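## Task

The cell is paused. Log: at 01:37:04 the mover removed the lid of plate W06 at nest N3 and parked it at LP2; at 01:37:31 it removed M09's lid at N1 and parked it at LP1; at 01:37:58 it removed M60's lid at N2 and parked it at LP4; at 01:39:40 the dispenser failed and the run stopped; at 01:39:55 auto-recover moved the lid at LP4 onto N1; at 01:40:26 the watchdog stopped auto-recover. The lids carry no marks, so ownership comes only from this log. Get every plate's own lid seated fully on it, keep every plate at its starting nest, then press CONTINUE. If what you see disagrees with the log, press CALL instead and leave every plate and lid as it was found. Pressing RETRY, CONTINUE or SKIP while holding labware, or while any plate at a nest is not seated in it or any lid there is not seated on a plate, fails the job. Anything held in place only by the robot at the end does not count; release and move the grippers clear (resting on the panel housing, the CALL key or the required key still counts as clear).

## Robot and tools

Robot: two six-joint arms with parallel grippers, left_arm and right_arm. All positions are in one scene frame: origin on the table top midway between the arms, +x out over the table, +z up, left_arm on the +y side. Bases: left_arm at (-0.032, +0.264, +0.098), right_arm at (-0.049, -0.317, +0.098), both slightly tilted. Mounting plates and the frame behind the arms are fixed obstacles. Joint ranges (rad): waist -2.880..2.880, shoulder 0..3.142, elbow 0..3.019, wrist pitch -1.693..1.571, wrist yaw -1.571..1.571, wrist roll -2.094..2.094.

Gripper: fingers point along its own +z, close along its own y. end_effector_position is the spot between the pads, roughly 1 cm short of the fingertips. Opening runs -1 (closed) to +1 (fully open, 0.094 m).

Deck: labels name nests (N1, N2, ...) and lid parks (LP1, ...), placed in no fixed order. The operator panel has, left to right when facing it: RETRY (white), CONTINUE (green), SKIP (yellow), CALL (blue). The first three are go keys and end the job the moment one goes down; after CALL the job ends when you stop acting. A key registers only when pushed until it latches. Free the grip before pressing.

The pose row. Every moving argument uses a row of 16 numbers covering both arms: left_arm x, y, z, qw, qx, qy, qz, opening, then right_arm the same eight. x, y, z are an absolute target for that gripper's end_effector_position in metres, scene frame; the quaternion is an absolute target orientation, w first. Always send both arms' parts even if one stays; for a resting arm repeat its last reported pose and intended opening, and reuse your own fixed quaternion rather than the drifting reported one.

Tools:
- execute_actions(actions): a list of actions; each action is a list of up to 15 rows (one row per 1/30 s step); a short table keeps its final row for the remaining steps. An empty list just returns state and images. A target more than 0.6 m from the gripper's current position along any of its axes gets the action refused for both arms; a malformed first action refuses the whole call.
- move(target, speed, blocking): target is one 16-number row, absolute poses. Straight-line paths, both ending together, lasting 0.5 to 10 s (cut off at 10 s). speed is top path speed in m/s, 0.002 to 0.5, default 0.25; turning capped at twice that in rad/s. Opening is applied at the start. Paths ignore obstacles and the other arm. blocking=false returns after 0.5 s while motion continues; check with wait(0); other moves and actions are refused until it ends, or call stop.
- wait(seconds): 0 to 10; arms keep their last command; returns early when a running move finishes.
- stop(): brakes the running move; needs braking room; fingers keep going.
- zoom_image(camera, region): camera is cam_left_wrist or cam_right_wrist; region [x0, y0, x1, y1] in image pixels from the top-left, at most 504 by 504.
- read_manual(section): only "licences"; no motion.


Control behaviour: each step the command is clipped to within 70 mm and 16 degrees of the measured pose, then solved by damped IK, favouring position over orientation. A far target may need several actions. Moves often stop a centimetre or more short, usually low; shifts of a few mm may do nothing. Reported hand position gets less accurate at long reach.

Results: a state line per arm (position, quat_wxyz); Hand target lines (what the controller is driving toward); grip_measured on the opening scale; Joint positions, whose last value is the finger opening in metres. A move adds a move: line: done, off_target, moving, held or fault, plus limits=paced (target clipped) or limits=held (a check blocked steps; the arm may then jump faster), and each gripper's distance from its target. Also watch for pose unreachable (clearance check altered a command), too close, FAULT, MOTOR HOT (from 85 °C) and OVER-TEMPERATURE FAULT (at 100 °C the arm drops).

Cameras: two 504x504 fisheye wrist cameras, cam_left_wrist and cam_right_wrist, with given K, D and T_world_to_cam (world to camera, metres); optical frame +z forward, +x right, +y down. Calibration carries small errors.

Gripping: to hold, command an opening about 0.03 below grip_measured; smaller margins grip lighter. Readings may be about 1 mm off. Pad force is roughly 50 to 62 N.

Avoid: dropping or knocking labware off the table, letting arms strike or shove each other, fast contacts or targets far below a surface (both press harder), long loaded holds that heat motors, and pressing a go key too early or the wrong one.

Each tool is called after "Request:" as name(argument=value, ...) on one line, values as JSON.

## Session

Request:
execute_actions(actions=[])

Scene clock: 0.00 s.
left_arm: end_effector_position=(+0.1873, +0.3492, +0.3162) grip_measured=+1.000 end_effector_quat_wxyz=(-0.228, +0.792, -0.511, +0.244) | right_arm: end_effector_position=(+0.4359, -0.3673, +0.2492) grip_measured=+1.000 end_effector_quat_wxyz=(+0.370, -0.047, +0.928, +0.016)
Joint positions: left_arm=[ 0.143  0.194  0.593 -1.141 -0.107 -1.742  0.094] | right_arm=[-0.153  1.087  0.763 -0.354 -0.016 -0.213  0.094]
Joint velocities: left_arm=[-0.015 -0.015 -0.002  0.002  0.022  0.081  0.   ] | right_arm=[ 0.005  0.005 -0.007  0.007 -0.051 -0.051  0.   ]
Motor temperatures (°C, as the motors report them): left_arm=[22 23 22 23 21 25] | right_arm=[23 25 23 21 22 24]
Hand target (left_arm): +0.190, +0.352, +0.330; -0.237, +0.789, -0.507, +0.253
Hand target (right_arm): +0.445, -0.370, +0.262; +0.383, -0.046, +0.923, +0.014
camera_calibration (this result's frames):
cam_left_wrist: T_world_to_cam=[[0.700608, 0.376635, 0.606047, -0.452683], [-0.0612463, -0.81447, 0.576964, 0.115778], [0.710913, -0.441344, -0.547557, 0.320313], [0, 0, 0, 1]] pos_world=[0.0965302, 0.406163, 0.382937]
cam_right_wrist: T_world_to_cam=[[0.101945, -0.99479, -0.000460998, -0.405431], [-0.986197, -0.101003, -0.131204, 0.428359], [0.130474, 0.0138302, -0.991355, 0.317653], [0, 0, 0, 1]] pos_world=[0.422332, -0.364446, 0.370922]

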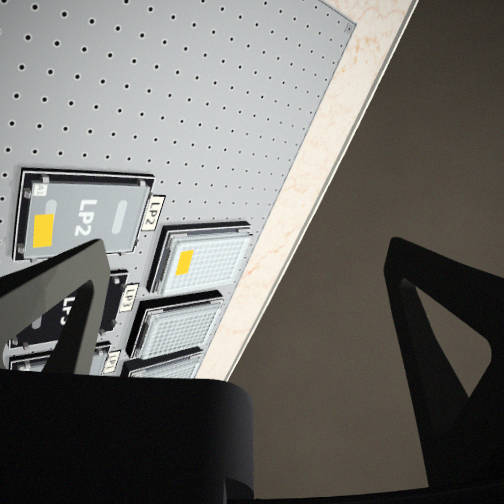

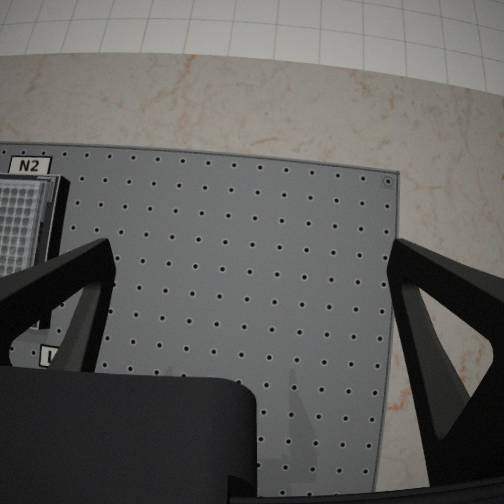

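Request:
move(target=[0.45,0.125,0.16,0,0,1,0,1,0.25,-0.2,0.15,0.55,-0.25,0.78,0.18,1], speed=0.4)

Request:
move(target=[0.447,0.125,0.075,0,0,1,0,1,0.25,-0.2,0.15,0.55,-0.25,0.78,0.18,1], speed=0.15)

Request:
zoom_image(camera="cam_right_wrist", region=[30,0,400,230])

Scene clock: 3.37 s.
left_arm: end_effector_position=(+0.4345, +0.1296, +0.1540) grip_measured=+1.000 end_effector_quat_wxyz=(-0.009, -0.010, +1.000, +0.003) | right_arm: end_effector_position=(+0.2573, -0.2104, +0.1513) grip_measured=+1.000 end_effector_quat_wxyz=(+0.532, -0.234, +0.796, +0.171)
Joint positions: left_arm=[-0.392  1.668  1.215 -1.079 -0.186 -0.393  0.094] | right_arm=[ 0.128  1.09   0.022  0.711 -0.284 -0.282  0.094]
Joint velocities: left_arm=[-0.005  0.005  0.007  0.007 -0.066 -0.081  0.   ] | right_arm=[-0.005 -0.005 -0.007  0.002 -0.007  0.007  0.   ]
Motor temperatures (°C, as the motors report them): left_arm=[22 23 23 23 21 25] | right_arm=[23 25 23 21 22 24]
Hand target (left_arm): +0.450, +0.121, +0.164; +0.001, -0.000, +1.000, +0.001
Hand target (right_arm): +0.260, -0.212, +0.155; +0.537, -0.232, +0.793, +0.169
Off the commanded pose (left_arm): 0.017 m, 2 deg.
Off the commanded pose (right_arm): 0.013 m, 3 deg.
move: held (right_arm), off_target (left_arm); limits=held; held on 17 of 96 steps (right_arm), including the last (right_arm)
pose unreachable (right arm): on one or more control steps of this call, first in action 0 (counted from 0), this arm could not follow its commanded pose, so it was not sent that pose on those steps. On the call's last step it was still not sent that pose. It may still have moved: this result reports where it is.
cause: the commanded pose would bring two parts of the arm too close to each other (its shoulder (the part past joint 1) and its forearm (the part past joint 3), with joints 2 (shoulder) and 3 (elbow) between them).
camera_calibration (this result's frames):
cam_left_wrist: T_world_to_cam=[[0.022911, -0.999674, -0.0112633, 0.123038], [-0.805888, -0.0251345, 0.591535, 0.26458], [-0.591625, -0.00447573, -0.806201, 0.508002], [0, 0, 0, 1]] pos_world=[0.51095, 0.131922, 0.254429]
cam_right_wrist: T_world_to_cam=[[0.558514, -0.829049, -0.0272174, -0.309708], [-0.711507, -0.461946, -0.529494, 0.168886], [0.426403, 0.315095, -0.847877, 0.207226], [0, 0, 0, 1]] pos_world=[0.204778, -0.244043, 0.256697]

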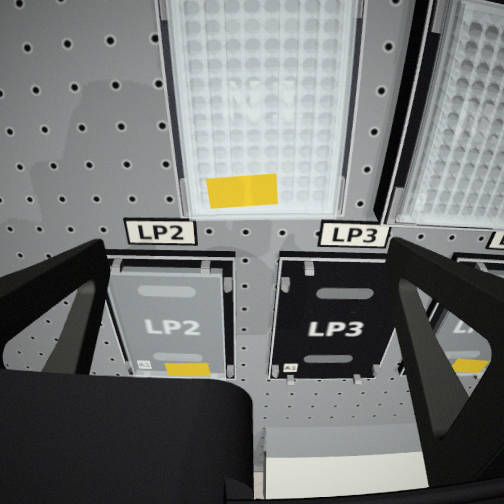

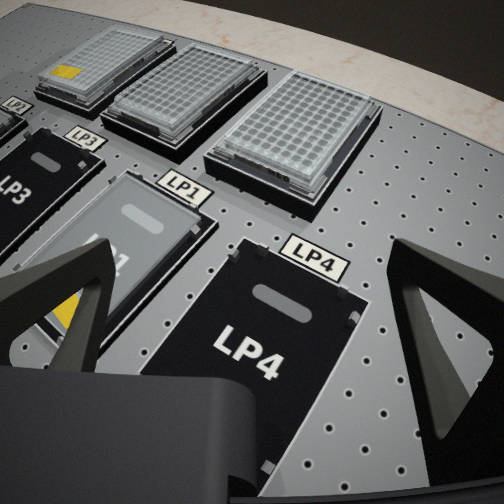

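Scene clock: 4.30 s.
left_arm: end_effector_position=(+0.4478, +0.1196, +0.0854) grip_measured=+1.000 end_effector_quat_wxyz=(+0.003, -0.000, +1.000, -0.001) | right_arm: end_effector_position=(+0.2588, -0.2102, +0.1538) grip_measured=+1.000 end_effector_quat_wxyz=(+0.541, -0.234, +0.790, +0.170)
Joint positions: left_arm=[-0.375  1.79   1.178 -0.891 -0.186 -0.351  0.094] | right_arm=[ 0.128  1.113  0.019  0.759 -0.286 -0.282  0.094]
Joint velocities: left_arm=[ 0.015 -0.005 -0.032  0.002 -0.066  0.11   0.   ] | right_arm=[-0.005 -0.005  0.002 -0.007  0.007  0.007  0.   ]
Motor temperatures (°C, as the motors report them): left_arm=[22 23 23 23 21 25] | right_arm=[23 25 23 21 22 24]
Hand target (left_arm): +0.448, +0.124, +0.075; -0.000, -0.000, +1.000, +0.000
Hand target (right_arm): +0.259, -0.210, +0.154; +0.541, -0.234, +0.790, +0.170
Off the commanded pose (left_arm): 0.012 m, 0 deg.
Off the commanded pose (right_arm): 0.014 m, 3 deg.
move: held (right_arm), off_target (left_arm); limits=held; held on 19 of 28 steps (right_arm), including the last (right_arm)
pose unreachable (right arm): on one or more control steps of this call, first in action 0 (counted from 0), this arm could not follow its commanded pose, so it was not sent that pose on those steps. On the call's last step it was still not sent that pose. It may still have moved: this result reports where it is.
cause: the commanded pose would bring two parts of the arm too close to each other (its shoulder (the part past joint 1) and its forearm (the part past joint 3), with joints 2 (shoulder) and 3 (elbow) between them).
camera_calibration (this result's frames):
cam_left_wrist: T_world_to_cam=[[0.00293202, -0.999992, -0.00265141, 0.120157], [-0.820193, -0.00392165, 0.572073, 0.321236], [-0.572079, 0.00049734, -0.820198, 0.452353], [0, 0, 0, 1]] pos_world=[0.521904, 0.12119, 0.187567]
cam_right_wrist: T_world_to_cam=[[0.55723, -0.830118, -0.0199828, -0.311344], [-0.701368, -0.45765, -0.546479, 0.172242], [0.444497, 0.31853, -0.837234, 0.203079], [0, 0, 0, 1]] pos_world=[0.204027, -0.244313, 0.25793]

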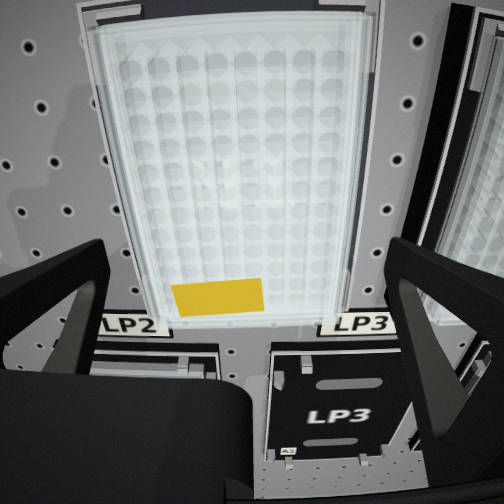

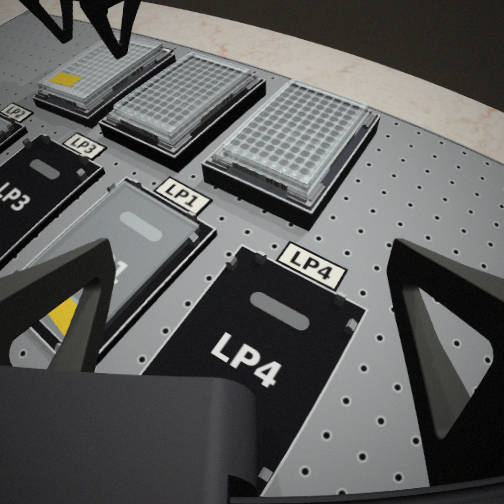

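Region (30, 0, 400, 230) of cam_right_wrist's 504x504 image, scaled by 1.362, with more detail than that image has; it fills the top 313 rows of this view, and the rest is white.

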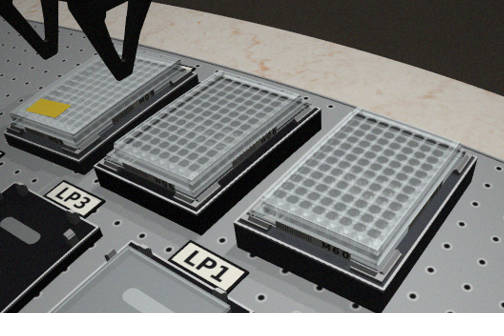

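Consistent. Target ≈(.455,.124), qx −.012.

Request:
execute_actions(actions=[[[0.452,0.129,0.06,0,-0.018,1,0,1,0.29,-0.27,0.17,0.5,-0.24,0.81,0.17,1]],[[0.452,0.129,0.043,0,-0.018,1,0,1,0.32,-0.32,0.17,0.5,-0.24,0.81,0.17,1]],[[0.452,0.129,0.043,0,-0.018,1,0,1,0.32,-0.32,0.17,0.5,-0.24,0.81,0.17,1]]])

Scene clock: 5.87 s.
left_arm: end_effector_position=(+0.4576, +0.1224, +0.0606) grip_measured=+1.000 end_effector_quat_wxyz=(+0.012, -0.012, +1.000, -0.003) | right_arm: end_effector_position=(+0.3101, -0.3175, +0.1644) grip_measured=+1.000 end_effector_quat_wxyz=(+0.498, -0.233, +0.817, +0.175)
Joint positions: left_arm=[-0.355  1.838  1.175 -0.819 -0.186 -0.351  0.094] | right_arm=[-0.399  1.026  0.259  0.186 -0.741 -0.568  0.094]
Joint velocities: left_arm=[-0.015 -0.005 -0.002 -0.022 -0.051  0.022  0.   ] | right_arm=[-0.005 -0.005 -0.012 -0.002 -0.037 -0.022  0.   ]
Motor temperatures (°C, as the motors report them): left_arm=[22 23 23 23 21 25] | right_arm=[23 25 23 21 23 24]
Hand target (left_arm): +0.452, +0.129, +0.043; -0.000, -0.018, +1.000, +0.000
Hand target (right_arm): +0.320, -0.320, +0.170; +0.502, -0.241, +0.813, +0.171
Off the commanded pose (left_arm): 0.020 m, 2 deg.
Off the commanded pose (right_arm): 0.012 m, 1 deg.
camera_calibration (this result's frames):
cam_left_wrist: T_world_to_cam=[[0.0266736, -0.999642, 0.00214132, 0.111709], [-0.829326, -0.020933, 0.558373, 0.350547], [-0.558128, -0.0166697, -0.829587, 0.433957], [0, 0, 0, 1]] pos_world=[0.529941, 0.126241, 0.16403]
cam_right_wrist: T_world_to_cam=[[0.558579, -0.82743, -0.0578726, -0.422097], [-0.748581, -0.47284, -0.464811, 0.161307], [0.357234, 0.302956, -0.883517, 0.253043], [0, 0, 0, 1]] pos_world=[0.266131, -0.349644, 0.274117]

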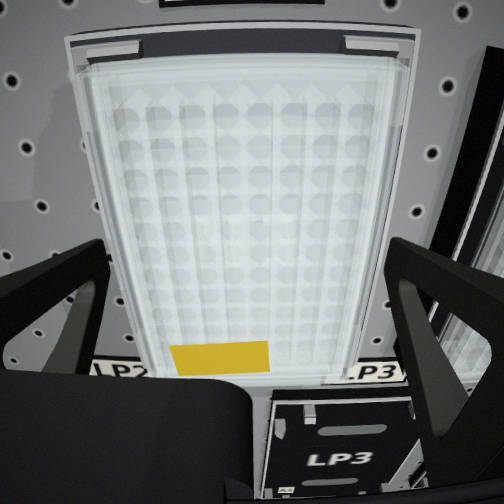

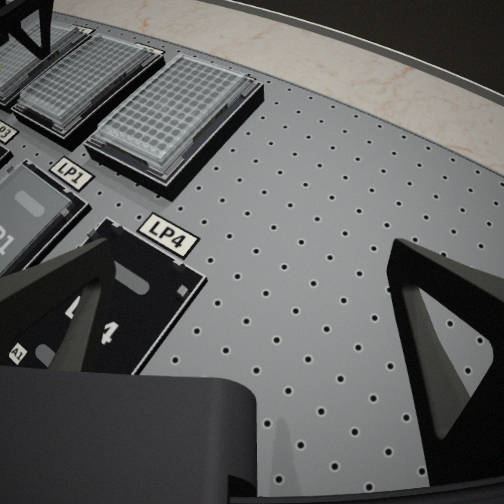

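A bit lower.

Request:
execute_actions(actions=[[[0.447,0.130,0.043,-0.003,-0.02,1,0,1,0.32,-0.32,0.17,0.5,-0.24,0.81,0.17,1]],[[0.452,0.126,0.05,0,-0.018,1,0,0.745,0.32,-0.32,0.17,0.5,-0.24,0.81,0.17,1]]])

Request:
move(target=[0.458,0.122,0.13,0,-0.015,1,0,0.745,0.32,-0.38,0.17,0.5,-0.24,0.81,0.17,1], speed=0.12)

Scene clock: 7.00 s.
left_arm: end_effector_position=(+0.4501, +0.1235, +0.0562) grip_measured=+0.773 end_effector_quat_wxyz=(+0.005, -0.011, +1.000, -0.002) | right_arm: end_effector_position=(+0.3101, -0.3175, +0.1644) grip_measured=+1.000 end_effector_quat_wxyz=(+0.498, -0.234, +0.817, +0.175)
Joint positions: left_arm=[-0.355  1.838  1.16  -0.817 -0.182 -0.351  0.083] | right_arm=[-0.399  1.026  0.259  0.186 -0.741 -0.569  0.094]
Joint velocities: left_arm=[-0.015 -0.015 -0.002 -0.012 -0.007  0.095  0.001] | right_arm=[ 0.005 -0.005 -0.012 -0.007  0.037 -0.022  0.   ]
Motor temperatures (°C, as the motors report them): left_arm=[22 23 23 23 21 25] | right_arm=[23 25 23 21 23 24]
Hand target (left_arm): +0.452, +0.126, +0.050; +0.000, -0.018, +1.000, +0.000
Hand target (right_arm): +0.320, -0.320, +0.170; +0.502, -0.241, +0.813, +0.171
Off the commanded pose (left_arm): 0.007 m, 1 deg.
Off the commanded pose (right_arm): 0.012 m, 1 deg.
camera_calibration (this result's frames):
cam_left_wrist: T_world_to_cam=[[0.0244415, -0.999701, 0.000521226, 0.114107], [-0.821342, -0.0197836, 0.570093, 0.342427], [-0.569913, -0.0143621, -0.82158, 0.430705], [0, 0, 0, 1]] pos_world=[0.523925, 0.127033, 0.158583]
cam_right_wrist: T_world_to_cam=[[0.559032, -0.827195, -0.0568484, -0.422331], [-0.748066, -0.473608, -0.464858, 0.160911], [0.357604, 0.302397, -0.883558, 0.252757], [0, 0, 0, 1]] pos_world=[0.266082, -0.349574, 0.274118]

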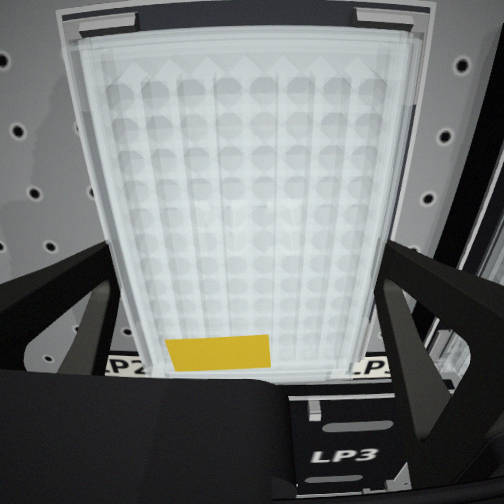

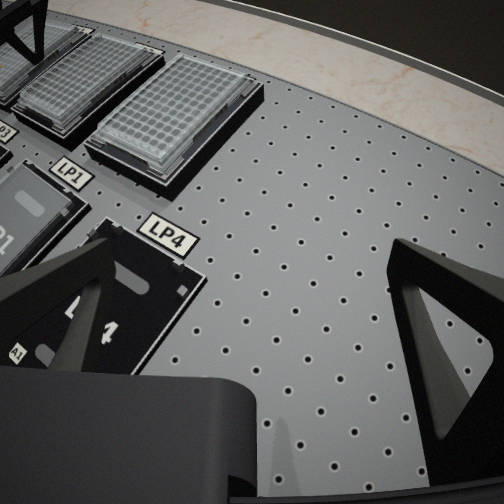

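Scene clock: 8.07 s.
left_arm: end_effector_position=(+0.4390, +0.1310, +0.1081) grip_measured=+0.773 end_effector_quat_wxyz=(-0.022, -0.012, +1.000, +0.006) | right_arm: end_effector_position=(+0.3082, -0.3701, +0.1645) grip_measured=+1.000 end_effector_quat_wxyz=(+0.498, -0.235, +0.815, +0.180)
Joint positions: left_arm=[-0.367  1.754  1.2   -1.001 -0.18  -0.375  0.083] | right_arm=[-0.616  1.078  0.344  0.    -0.924 -0.768  0.094]
Joint velocities: left_arm=[-0.005  0.005 -0.012  0.002 -0.007 -0.007 -0.001] | right_arm=[-0.005 -0.015 -0.017  0.002 -0.007 -0.066  0.   ]
Motor temperatures (°C, as the motors report them): left_arm=[22 23 24 23 21 25] | right_arm=[23 25 24 21 23 24]
Hand target (left_arm): +0.456, +0.122, +0.130; -0.000, -0.015, +1.000, -0.001
Hand target (right_arm): +0.319, -0.380, +0.170; +0.502, -0.240, +0.813, +0.172
Off the commanded pose (left_arm): 0.030 m, 3 deg.
Off the commanded pose (right_arm): 0.016 m, 1 deg.
move: off_target (left_arm, right_arm)
camera_calibration (this result's frames):
cam_left_wrist: T_world_to_cam=[[0.0256509, -0.999522, -0.0172564, 0.123194], [-0.789573, -0.0308441, 0.612881, 0.286721], [-0.61312, -0.00209579, -0.789987, 0.481038], [0, 0, 0, 1]] pos_world=[0.518161, 0.132987, 0.206413]
cam_right_wrist: T_world_to_cam=[[0.565636, -0.822154, -0.0641788, -0.463798], [-0.744904, -0.475995, -0.467491, 0.133182], [0.3538, 0.312236, -0.881665, 0.274005], [0, 0, 0, 1]] pos_world=[0.264606, -0.403474, 0.274076]

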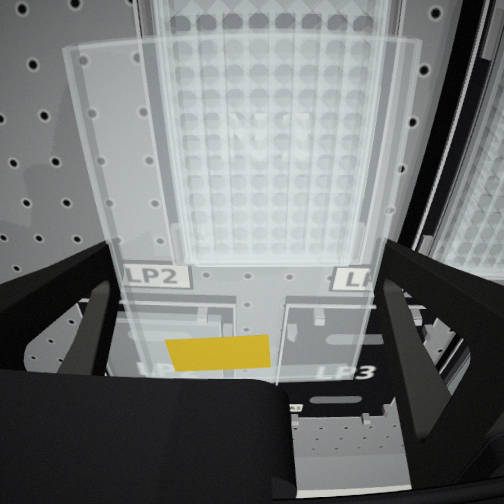

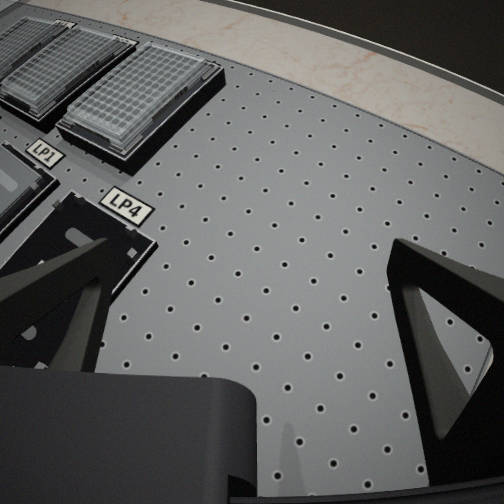

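Request:
move(target=[0.45,-0.14,0.14,0,0,1,0,0.745,0.32,-0.38,0.17,0.5,-0.24,0.81,0.17,1])

Request:
move(target=[0.448,-0.135,0.065,0,0,1,0,0.745,0.32,-0.38,0.17,0.5,-0.24,0.81,0.17,1], speed=0.12)

Scene clock: 9.73 s.
left_arm: end_effector_position=(+0.4313, -0.1329, +0.1416) grip_measured=+0.773 end_effector_quat_wxyz=(-0.004, +0.010, +1.000, -0.002) | right_arm: end_effector_position=(+0.3082, -0.3701, +0.1645) grip_measured=+1.000 end_effector_quat_wxyz=(+0.498, -0.237, +0.815, +0.179)
Joint positions: left_arm=[-0.791  2.072  1.673 -1.194 -0.186 -0.755  0.083] | right_arm=[-0.616  1.078  0.344  0.    -0.924 -0.773  0.094]
Joint velocities: left_arm=[ 0.015  0.005  0.007 -0.032 -0.051 -0.037  0.001] | right_arm=[-0.005 -0.015  0.002 -0.002  0.007 -0.037  0.   ]
Motor temperatures (°C, as the motors report them): left_arm=[22 23 24 23 21 25] | right_arm=[23 25 24 21 23 24]
Hand target (left_arm): +0.445, -0.140, +0.142; +0.000, -0.000, +1.000, -0.003
Hand target (right_arm): +0.319, -0.380, +0.170; +0.502, -0.241, +0.813, +0.170
Off the commanded pose (left_arm): 0.020 m, 1 deg.
Off the commanded pose (right_arm): 0.016 m, 1 deg.
move: off_target (left_arm, right_arm)
camera_calibration (this result's frames):
cam_left_wrist: T_world_to_cam=[[-0.0182913, -0.999833, -0.000621981, -0.123278], [-0.8121, 0.014494, 0.583338, 0.271928], [-0.583231, 0.0111751, -0.812229, 0.494236], [0, 0, 0, 1]] pos_world=[0.506831, -0.132721, 0.24273]
cam_right_wrist: T_world_to_cam=[[0.56759, -0.821142, -0.0597346, -0.464757], [-0.742639, -0.479303, -0.467714, 0.131296], [0.355428, 0.309831, -0.881859, 0.272644], [0, 0, 0, 1]] pos_world=[0.264392, -0.403174, 0.274081]

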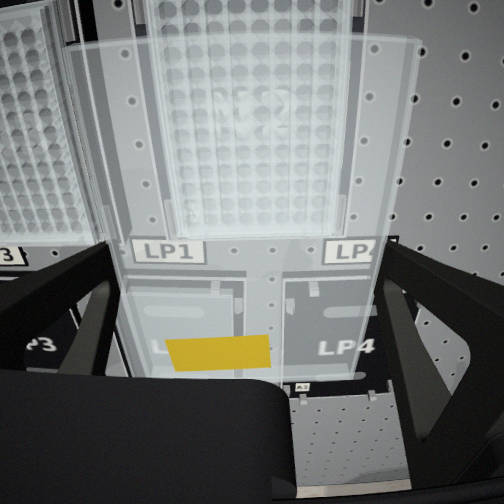

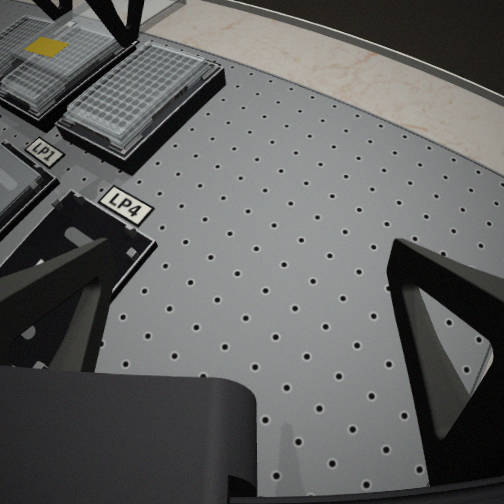

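Scene clock: 10.83 s.
left_arm: end_effector_position=(+0.4474, -0.1414, +0.0834) grip_measured=+0.773 end_effector_quat_wxyz=(+0.005, -0.001, +1.000, -0.007) | right_arm: end_effector_position=(+0.3082, -0.3701, +0.1645) grip_measured=+1.000 end_effector_quat_wxyz=(+0.498, -0.237, +0.815, +0.179)
Joint positions: left_arm=[-0.766  2.166  1.673 -1.076 -0.19  -0.749  0.083] | right_arm=[-0.616  1.078  0.344  0.    -0.924 -0.773  0.094]
Joint velocities: left_arm=[-0.005  0.005 -0.002  0.032 -0.051  0.022  0.001] | right_arm=[-0.005 -0.005 -0.017 -0.012 -0.051 -0.037  0.   ]
Motor temperatures (°C, as the motors report them): left_arm=[22 23 24 23 21 25] | right_arm=[23 25 24 21 23 24]
Hand target (left_arm): +0.448, -0.136, +0.065; -0.000, -0.000, +1.000, +0.000
Hand target (right_arm): +0.319, -0.380, +0.170; +0.502, -0.241, +0.813, +0.170
Off the commanded pose (left_arm): 0.019 m, 1 deg.
Off the commanded pose (right_arm): 0.016 m, 1 deg.
move: off_target (left_arm, right_arm)
camera_calibration (this result's frames):
cam_left_wrist: T_world_to_cam=[[0.00444704, -0.99995, 0.0089937, -0.142481], [-0.82165, 0.00147248, 0.56999, 0.322608], [-0.569975, -0.00992444, -0.821602, 0.448322], [0, 0, 0, 1]] pos_world=[0.521237, -0.1385, 0.18574]
cam_right_wrist: T_world_to_cam=[[0.567739, -0.821063, -0.0593927, -0.46483], [-0.742465, -0.479557, -0.46773, 0.131151], [0.355554, 0.309646, -0.881874, 0.272539], [0, 0, 0, 1]] pos_world=[0.264375, -0.403151, 0.274081]

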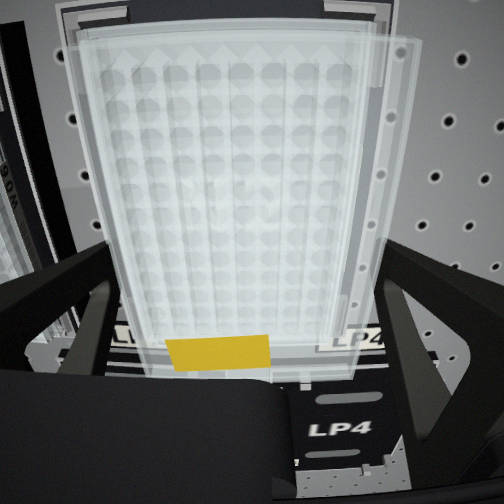

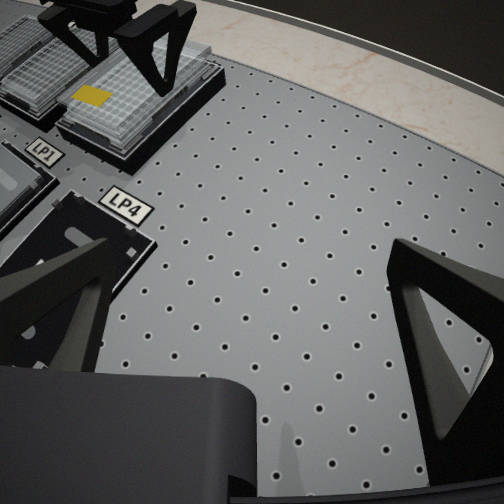

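Request:
execute_actions(actions=[[[0.4525,-0.13,0.065,0,-0.008,1,0,0.745,0.32,-0.38,0.17,0.5,-0.24,0.81,0.17,1]],[[0.4525,-0.13,0.065,0,-0.008,1,0,0.745,0.32,-0.38,0.17,0.5,-0.24,0.81,0.17,1]]])

Scene clock: 11.90 s.
left_arm: end_effector_position=(+0.4512, -0.1374, +0.0823) grip_measured=+0.773 end_effector_quat_wxyz=(+0.005, -0.005, +1.000, -0.006) | right_arm: end_effector_position=(+0.3082, -0.3701, +0.1645) grip_measured=+1.000 end_effector_quat_wxyz=(+0.498, -0.237, +0.815, +0.179)
Joint positions: left_arm=[-0.758  2.166  1.673 -1.074 -0.191 -0.749  0.083] | right_arm=[-0.616  1.078  0.344  0.    -0.924 -0.773  0.094]
Joint velocities: left_arm=[-0.005 -0.005 -0.007 -0.007 -0.066  0.051 -0.   ] | right_arm=[ 0.005 -0.005 -0.012  0.007 -0.037 -0.007  0.   ]
Motor temperatures (°C, as the motors report them): left_arm=[22 23 24 23 21 25] | right_arm=[23 25 24 21 23 24]
Hand target (left_arm): +0.452, -0.130, +0.065; -0.000, -0.008, +1.000, +0.000
Hand target (right_arm): +0.319, -0.380, +0.170; +0.502, -0.241, +0.813, +0.170
Off the commanded pose (left_arm): 0.019 m, 1 deg.
Off the commanded pose (right_arm): 0.016 m, 1 deg.
camera_calibration (this result's frames):
cam_left_wrist: T_world_to_cam=[[0.0129769, -0.999881, 0.00838847, -0.142275], [-0.8218, -0.00588584, 0.569746, 0.32542], [-0.569629, -0.0142872, -0.821778, 0.448926], [0, 0, 0, 1]] pos_world=[0.524997, -0.133929, 0.184704]
cam_right_wrist: T_world_to_cam=[[0.567739, -0.821063, -0.0593927, -0.46483], [-0.742465, -0.479557, -0.46773, 0.131151], [0.355554, 0.309646, -0.881874, 0.272539], [0, 0, 0, 1]] pos_world=[0.264375, -0.403151, 0.274081]

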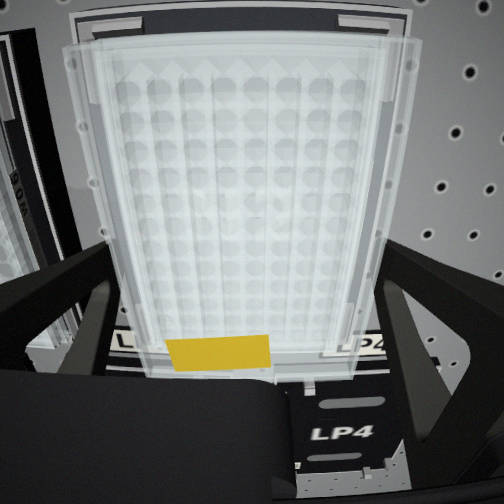

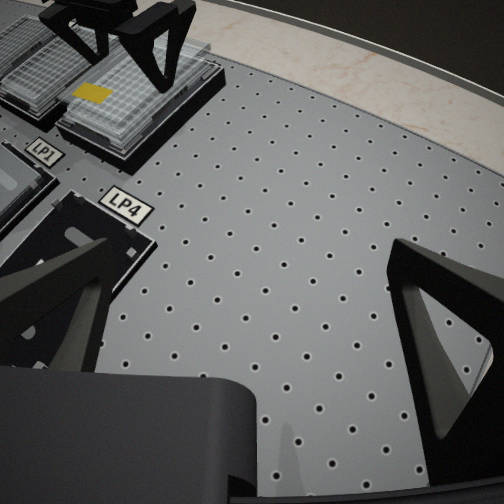

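Request:
execute_actions(actions=[[[0.449,-0.131,0.055,-0.007,-0.008,1,0.006,0.745,0.32,-0.38,0.17,0.5,-0.24,0.81,0.17,1]],[[0.447,-0.132,0.046,-0.012,-0.008,1,0.01,0.745,0.32,-0.38,0.17,0.5,-0.24,0.81,0.17,1]]])

Request:
zoom_image(camera="cam_right_wrist", region=[30,20,250,190])

Scene clock: 13.00 s.
left_arm: end_effector_position=(+0.4476, -0.1371, +0.0696) grip_measured=+0.773 end_effector_quat_wxyz=(-0.002, -0.003, +1.000, +0.001) | right_arm: end_effector_position=(+0.3082, -0.3701, +0.1645) grip_measured=+1.000 end_effector_quat_wxyz=(+0.498, -0.237, +0.815, +0.179)
Joint positions: left_arm=[-0.758  2.188  1.673 -1.073 -0.193 -0.749  0.083] | right_arm=[-0.616  1.078  0.344  0.    -0.924 -0.773  0.094]
Joint velocities: left_arm=[-0.005 -0.005 -0.007 -0.012  0.007  0.095 -0.001] | right_arm=[ 0.024 -0.005  0.007 -0.022  0.007 -0.037  0.   ]
Motor temperatures (°C, as the motors report them): left_arm=[22 23 24 23 21 25] | right_arm=[23 25 24 21 23 24]
Hand target (left_arm): +0.447, -0.132, +0.047; -0.012, -0.008, +1.000, +0.010
Hand target (right_arm): +0.319, -0.380, +0.170; +0.502, -0.241, +0.813, +0.170
Off the commanded pose (left_arm): 0.024 m, 2 deg.
Off the commanded pose (right_arm): 0.016 m, 1 deg.
camera_calibration (this result's frames):
cam_left_wrist: T_world_to_cam=[[0.00910072, -0.999939, -0.00628326, -0.139089], [-0.814007, -0.0110577, 0.58075, 0.324721], [-0.580784, -0.000170631, -0.814057, 0.442822], [0, 0, 0, 1]] pos_world=[0.522774, -0.135414, 0.171027]
cam_right_wrist: T_world_to_cam=[[0.567739, -0.821063, -0.0593927, -0.46483], [-0.742465, -0.479557, -0.46773, 0.131151], [0.355554, 0.309646, -0.881874, 0.272539], [0, 0, 0, 1]] pos_world=[0.264375, -0.403151, 0.274081]

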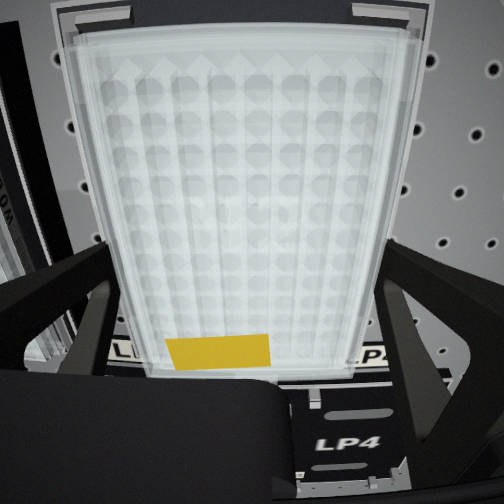

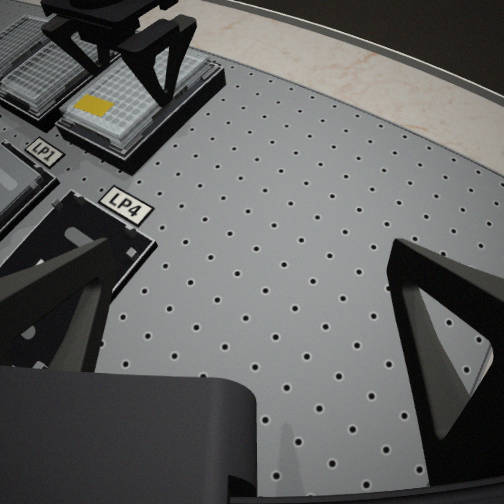

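Region (30, 20, 250, 190) of cam_right_wrist's 504x504 image, scaled by 2.291, with more detail than that image has; it fills the top 389 rows of this view, and the rest is white.

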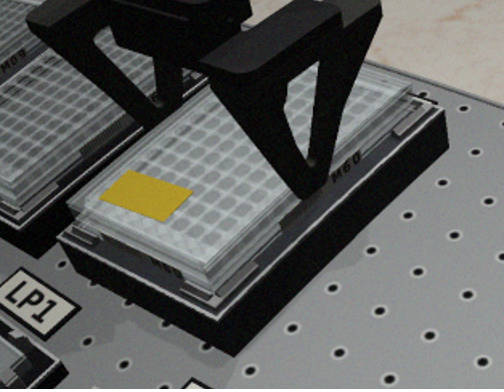

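Seated. Release; go to LP1.

Request:
execute_actions(actions=[[[0.448,-0.136,0.062,0,-0.005,1,0,1,0.32,-0.38,0.17,0.5,-0.24,0.81,0.17,1]],[[0.452,-0.142,0.1,0,-0.005,1,0,1,0.32,-0.38,0.17,0.5,-0.24,0.81,0.17,1]],[[0.44,-0.135,0.14,0,-0.005,1,0,1,0.32,-0.38,0.17,0.5,-0.24,0.81,0.17,1]]])

Request:
move(target=[0.28,-0.066,0.13,0,0,1,0,1,0.32,-0.38,0.17,0.5,-0.24,0.81,0.17,1])

Request:
move(target=[0.28,-0.062,0.055,0,0,1,0,1,0.32,-0.38,0.17,0.5,-0.24,0.81,0.17,1], speed=0.12)

Scene clock: 14.67 s.
left_arm: end_effector_position=(+0.4386, -0.1278, +0.1309) grip_measured=+1.000 end_effector_quat_wxyz=(-0.004, -0.004, +1.000, +0.001) | right_arm: end_effector_position=(+0.3082, -0.3701, +0.1645) grip_measured=+1.000 end_effector_quat_wxyz=(+0.498, -0.237, +0.815, +0.179)
Joint positions: left_arm=[-0.775  2.087  1.673 -1.18  -0.191 -0.768  0.094] | right_arm=[-0.616  1.078  0.344  0.    -0.924 -0.773  0.094]
Joint velocities: left_arm=[-0.005 -0.005 -0.012 -0.027 -0.007 -0.022  0.   ] | right_arm=[ 0.015 -0.015 -0.017  0.002  0.037  0.007  0.   ]
Motor temperatures (°C, as the motors report them): left_arm=[22 24 24 23 21 25] | right_arm=[23 25 24 21 23 24]
Hand target (left_arm): +0.439, -0.134, +0.140; -0.000, -0.005, +1.000, -0.001
Hand target (right_arm): +0.319, -0.380, +0.170; +0.502, -0.241, +0.813, +0.170
Off the commanded pose (left_arm): 0.012 m, 0 deg.
Off the commanded pose (right_arm): 0.016 m, 1 deg.
camera_calibration (this result's frames):
cam_left_wrist: T_world_to_cam=[[0.00977177, -0.999928, -0.00699128, -0.129504], [-0.812259, -0.0120152, 0.583173, 0.280658], [-0.583214, -0.0000198962, -0.812318, 0.48836], [0, 0, 0, 1]] pos_world=[0.514051, -0.126113, 0.232126]
cam_right_wrist: T_world_to_cam=[[0.567739, -0.821063, -0.0593927, -0.46483], [-0.742465, -0.479557, -0.46773, 0.131151], [0.355554, 0.309646, -0.881874, 0.272539], [0, 0, 0, 1]] pos_world=[0.264375, -0.403151, 0.274081]

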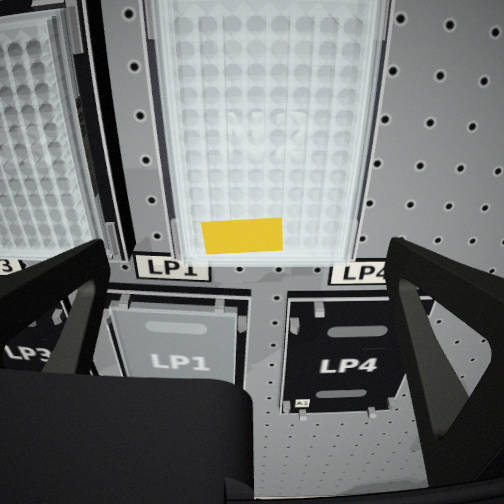

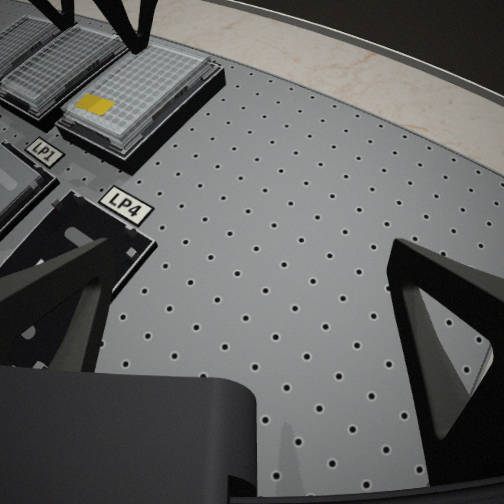

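Scene clock: 15.83 s.
left_arm: end_effector_position=(+0.2813, -0.0626, +0.1242) grip_measured=+1.000 end_effector_quat_wxyz=(-0.007, +0.007, +1.000, +0.009) | right_arm: end_effector_position=(+0.3082, -0.3701, +0.1645) grip_measured=+1.000 end_effector_quat_wxyz=(+0.498, -0.237, +0.815, +0.179)
Joint positions: left_arm=[-0.904  1.772  1.12  -0.983 -0.19  -0.881  0.094] | right_arm=[-0.616  1.078  0.344  0.    -0.924 -0.773  0.094]
Joint velocities: left_arm=[-0.015 -0.005  0.017 -0.022  0.007 -0.037 -0.   ] | right_arm=[ 0.015  0.005 -0.007 -0.002 -0.066 -0.066  0.   ]
Motor temperatures (°C, as the motors report them): left_arm=[22 24 24 23 21 25] | right_arm=[23 25 24 21 23 24]
Hand target (left_arm): +0.281, -0.065, +0.128; -0.001, +0.000, +1.000, -0.001
Hand target (right_arm): +0.319, -0.380, +0.170; +0.502, -0.241, +0.813, +0.170
Off the commanded pose (left_arm): 0.007 m, 1 deg.
Off the commanded pose (right_arm): 0.016 m, 1 deg.
move: off_target (right_arm)
camera_calibration (this result's frames):
cam_left_wrist: T_world_to_cam=[[-0.011632, -0.999706, -0.0212888, -0.0549858], [-0.808358, -0.00313047, 0.588683, 0.156347], [-0.588577, 0.0240565, -0.808083, 0.393668], [0, 0, 0, 1]] pos_world=[0.357448, -0.0639504, 0.224907]
cam_right_wrist: T_world_to_cam=[[0.567739, -0.821063, -0.0593927, -0.46483], [-0.742465, -0.479557, -0.46773, 0.131151], [0.355554, 0.309646, -0.881874, 0.272539], [0, 0, 0, 1]] pos_world=[0.264375, -0.403151, 0.274081]

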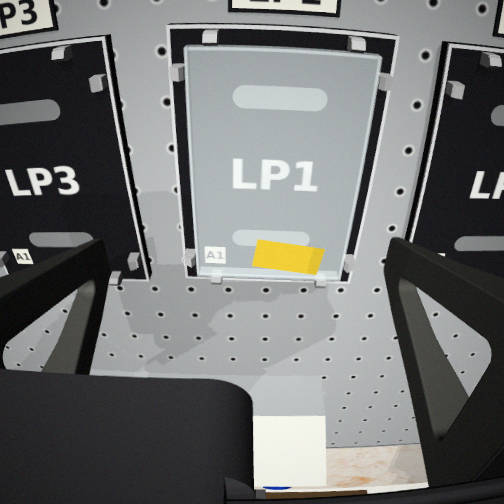

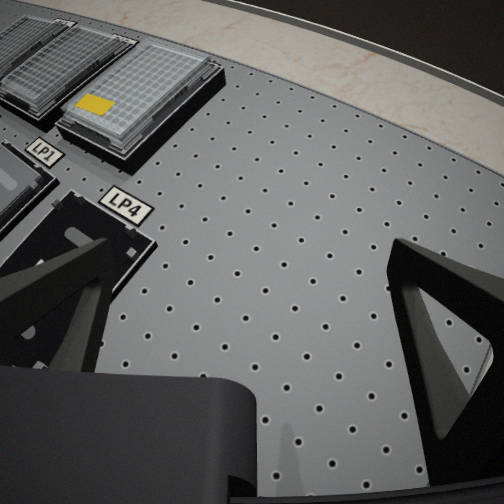

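Scene clock: 16.80 s.
left_arm: end_effector_position=(+0.2794, -0.0679, +0.0664) grip_measured=+1.000 end_effector_quat_wxyz=(+0.004, -0.000, +1.000, -0.005) | right_arm: end_effector_position=(+0.3082, -0.3701, +0.1645) grip_measured=+1.000 end_effector_quat_wxyz=(+0.498, -0.237, +0.815, +0.179)
Joint positions: left_arm=[-0.89   1.86   1.055 -0.794 -0.19  -0.874  0.094] | right_arm=[-0.616  1.078  0.344  0.    -0.924 -0.773  0.094]
Joint velocities: left_arm=[-0.005 -0.005  0.002 -0.017 -0.022 -0.051 -0.   ] | right_arm=[ 0.015  0.005 -0.007  0.002  0.037  0.037  0.   ]
Motor temperatures (°C, as the motors report them): left_arm=[22 24 24 23 21 25] | right_arm=[23 25 24 21 23 24]
Hand target (left_arm): +0.281, -0.063, +0.055; -0.000, -0.000, +1.000, +0.000
Hand target (right_arm): +0.319, -0.380, +0.170; +0.502, -0.241, +0.813, +0.170
Off the commanded pose (left_arm): 0.013 m, 1 deg.
Off the commanded pose (right_arm): 0.016 m, 1 deg.
move: off_target (left_arm, right_arm)
camera_calibration (this result's frames):
cam_left_wrist: T_world_to_cam=[[0.00252585, -0.999984, 0.00506583, -0.0672481], [-0.8205, 0.000823417, 0.571646, 0.193628], [-0.571641, -0.00560041, -0.820485, 0.340066], [0, 0, 0, 1]] pos_world=[0.353437, -0.065502, 0.168673]
cam_right_wrist: T_world_to_cam=[[0.567739, -0.821063, -0.0593927, -0.46483], [-0.742465, -0.479557, -0.46773, 0.131151], [0.355554, 0.309646, -0.881874, 0.272539], [0, 0, 0, 1]] pos_world=[0.264375, -0.403151, 0.274081]

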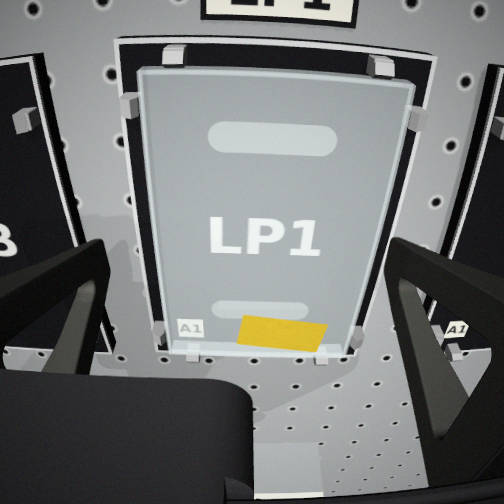

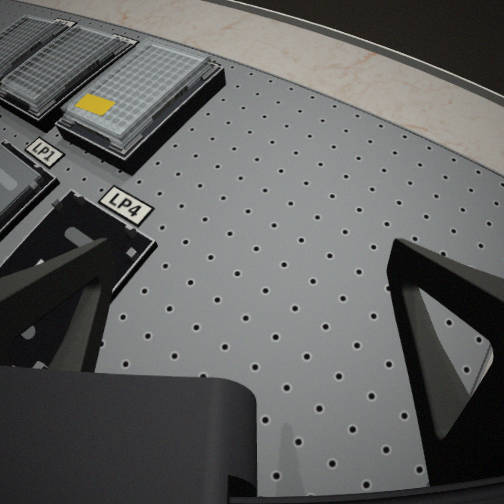

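Target (.272,−.075,.045), qx .02.

Request:
execute_actions(actions=[[[0.266,-0.074,0.055,0,0.03,1,0,1,0.32,-0.38,0.17,0.5,-0.24,0.81,0.17,1]],[[0.268,-0.073,0.04,0,0.03,1,0,1,0.32,-0.38,0.17,0.5,-0.24,0.81,0.17,1]]])

Scene clock: 17.87 s.
left_arm: end_effector_position=(+0.2750, -0.0764, +0.0548) grip_measured=+1.000 end_effector_quat_wxyz=(+0.007, +0.022, +1.000, -0.008) | right_arm: end_effector_position=(+0.3082, -0.3701, +0.1645) grip_measured=+1.000 end_effector_quat_wxyz=(+0.498, -0.237, +0.815, +0.179)
Joint positions: left_arm=[-0.905  1.889  1.053 -0.756 -0.19  -0.844  0.094] | right_arm=[-0.616  1.078  0.344  0.    -0.924 -0.773  0.094]
Joint velocities: left_arm=[-0.015 -0.005 -0.007 -0.022 -0.007  0.022 -0.001] | right_arm=[ 0.005 -0.005  0.002 -0.012 -0.037  0.037  0.   ]
Motor temperatures (°C, as the motors report them): left_arm=[22 24 24 23 21 25] | right_arm=[23 25 24 21 23 24]
Hand target (left_arm): +0.268, -0.073, +0.040; -0.000, +0.030, +1.000, +0.000
Hand target (right_arm): +0.319, -0.380, +0.170; +0.502, -0.241, +0.813, +0.170
Off the commanded pose (left_arm): 0.017 m, 2 deg.
Off the commanded pose (right_arm): 0.016 m, 1 deg.
camera_calibration (this result's frames):
cam_left_wrist: T_world_to_cam=[[-0.0410318, -0.999095, 0.0112503, -0.0639911], [-0.823341, 0.0401886, 0.566123, 0.20081], [-0.566062, 0.0139662, -0.824244, 0.328122], [0, 0, 0, 1]] pos_world=[0.348447, -0.0765861, 0.15749]
cam_right_wrist: T_world_to_cam=[[0.567739, -0.821063, -0.0593927, -0.46483], [-0.742465, -0.479557, -0.46773, 0.131151], [0.355554, 0.309646, -0.881874, 0.272539], [0, 0, 0, 1]] pos_world=[0.264375, -0.403151, 0.274081]

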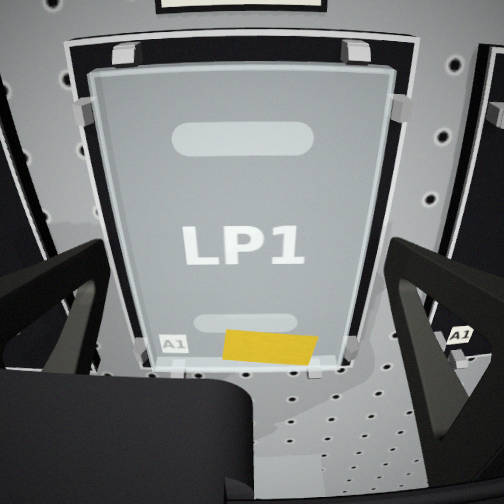

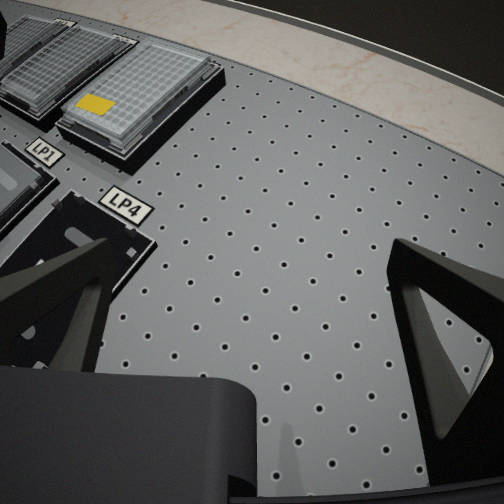

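Request:
execute_actions(actions=[[[0.265,-0.072,0.027,-0.01,0.028,1,0.012,1,0.32,-0.38,0.17,0.5,-0.24,0.81,0.17,1]],[[0.265,-0.072,0.026,-0.01,0.028,1,0.012,1,0.32,-0.38,0.17,0.5,-0.24,0.81,0.17,1]]])

Scene clock: 18.93 s.
left_arm: end_effector_position=(+0.2704, -0.0745, +0.0424) grip_measured=+1.000 end_effector_quat_wxyz=(-0.002, +0.024, +1.000, +0.002) | right_arm: end_effector_position=(+0.3082, -0.3701, +0.1645) grip_measured=+1.000 end_effector_quat_wxyz=(+0.498, -0.237, +0.815, +0.179)
Joint positions: left_arm=[-0.905  1.917  1.053 -0.754 -0.19  -0.844  0.094] | right_arm=[-0.616  1.078  0.344  0.    -0.924 -0.773  0.094]
Joint velocities: left_arm=[-0.015 -0.015 -0.002  0.022 -0.022 -0.037 -0.001] | right_arm=[-0.005  0.005 -0.012 -0.007  0.037  0.037  0.   ]
Motor temperatures (°C, as the motors report them): left_arm=[22 24 24 23 21 25] | right_arm=[23 25 24 21 23 24]
Hand target (left_arm): +0.265, -0.072, +0.026; -0.010, +0.028, +0.999, +0.012
Hand target (right_arm): +0.319, -0.380, +0.170; +0.502, -0.241, +0.813, +0.170
Off the commanded pose (left_arm): 0.017 m, 2 deg.
Off the commanded pose (right_arm): 0.016 m, 1 deg.
camera_calibration (this result's frames):
cam_left_wrist: T_world_to_cam=[[-0.0451382, -0.99895, -0.00784547, -0.0602032], [-0.81401, 0.0322267, 0.579957, 0.200232], [-0.579095, 0.0325645, -0.814609, 0.319825], [0, 0, 0, 1]] pos_world=[0.345482, -0.0770078, 0.143935]
cam_right_wrist: T_world_to_cam=[[0.567739, -0.821063, -0.0593927, -0.46483], [-0.742465, -0.479557, -0.46773, 0.131151], [0.355554, 0.309646, -0.881874, 0.272539], [0, 0, 0, 1]] pos_world=[0.264375, -0.403151, 0.274081]

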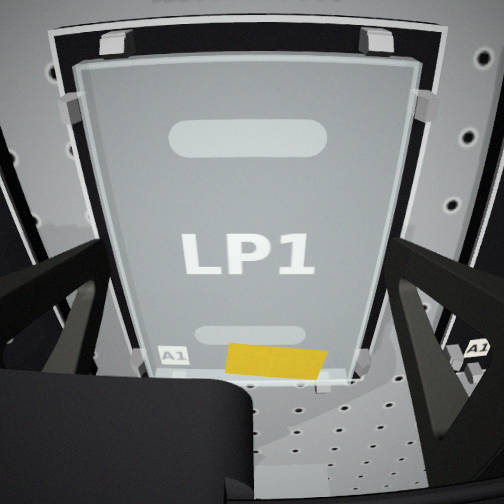

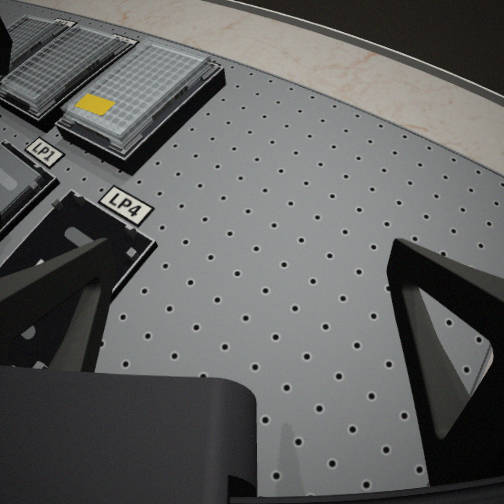

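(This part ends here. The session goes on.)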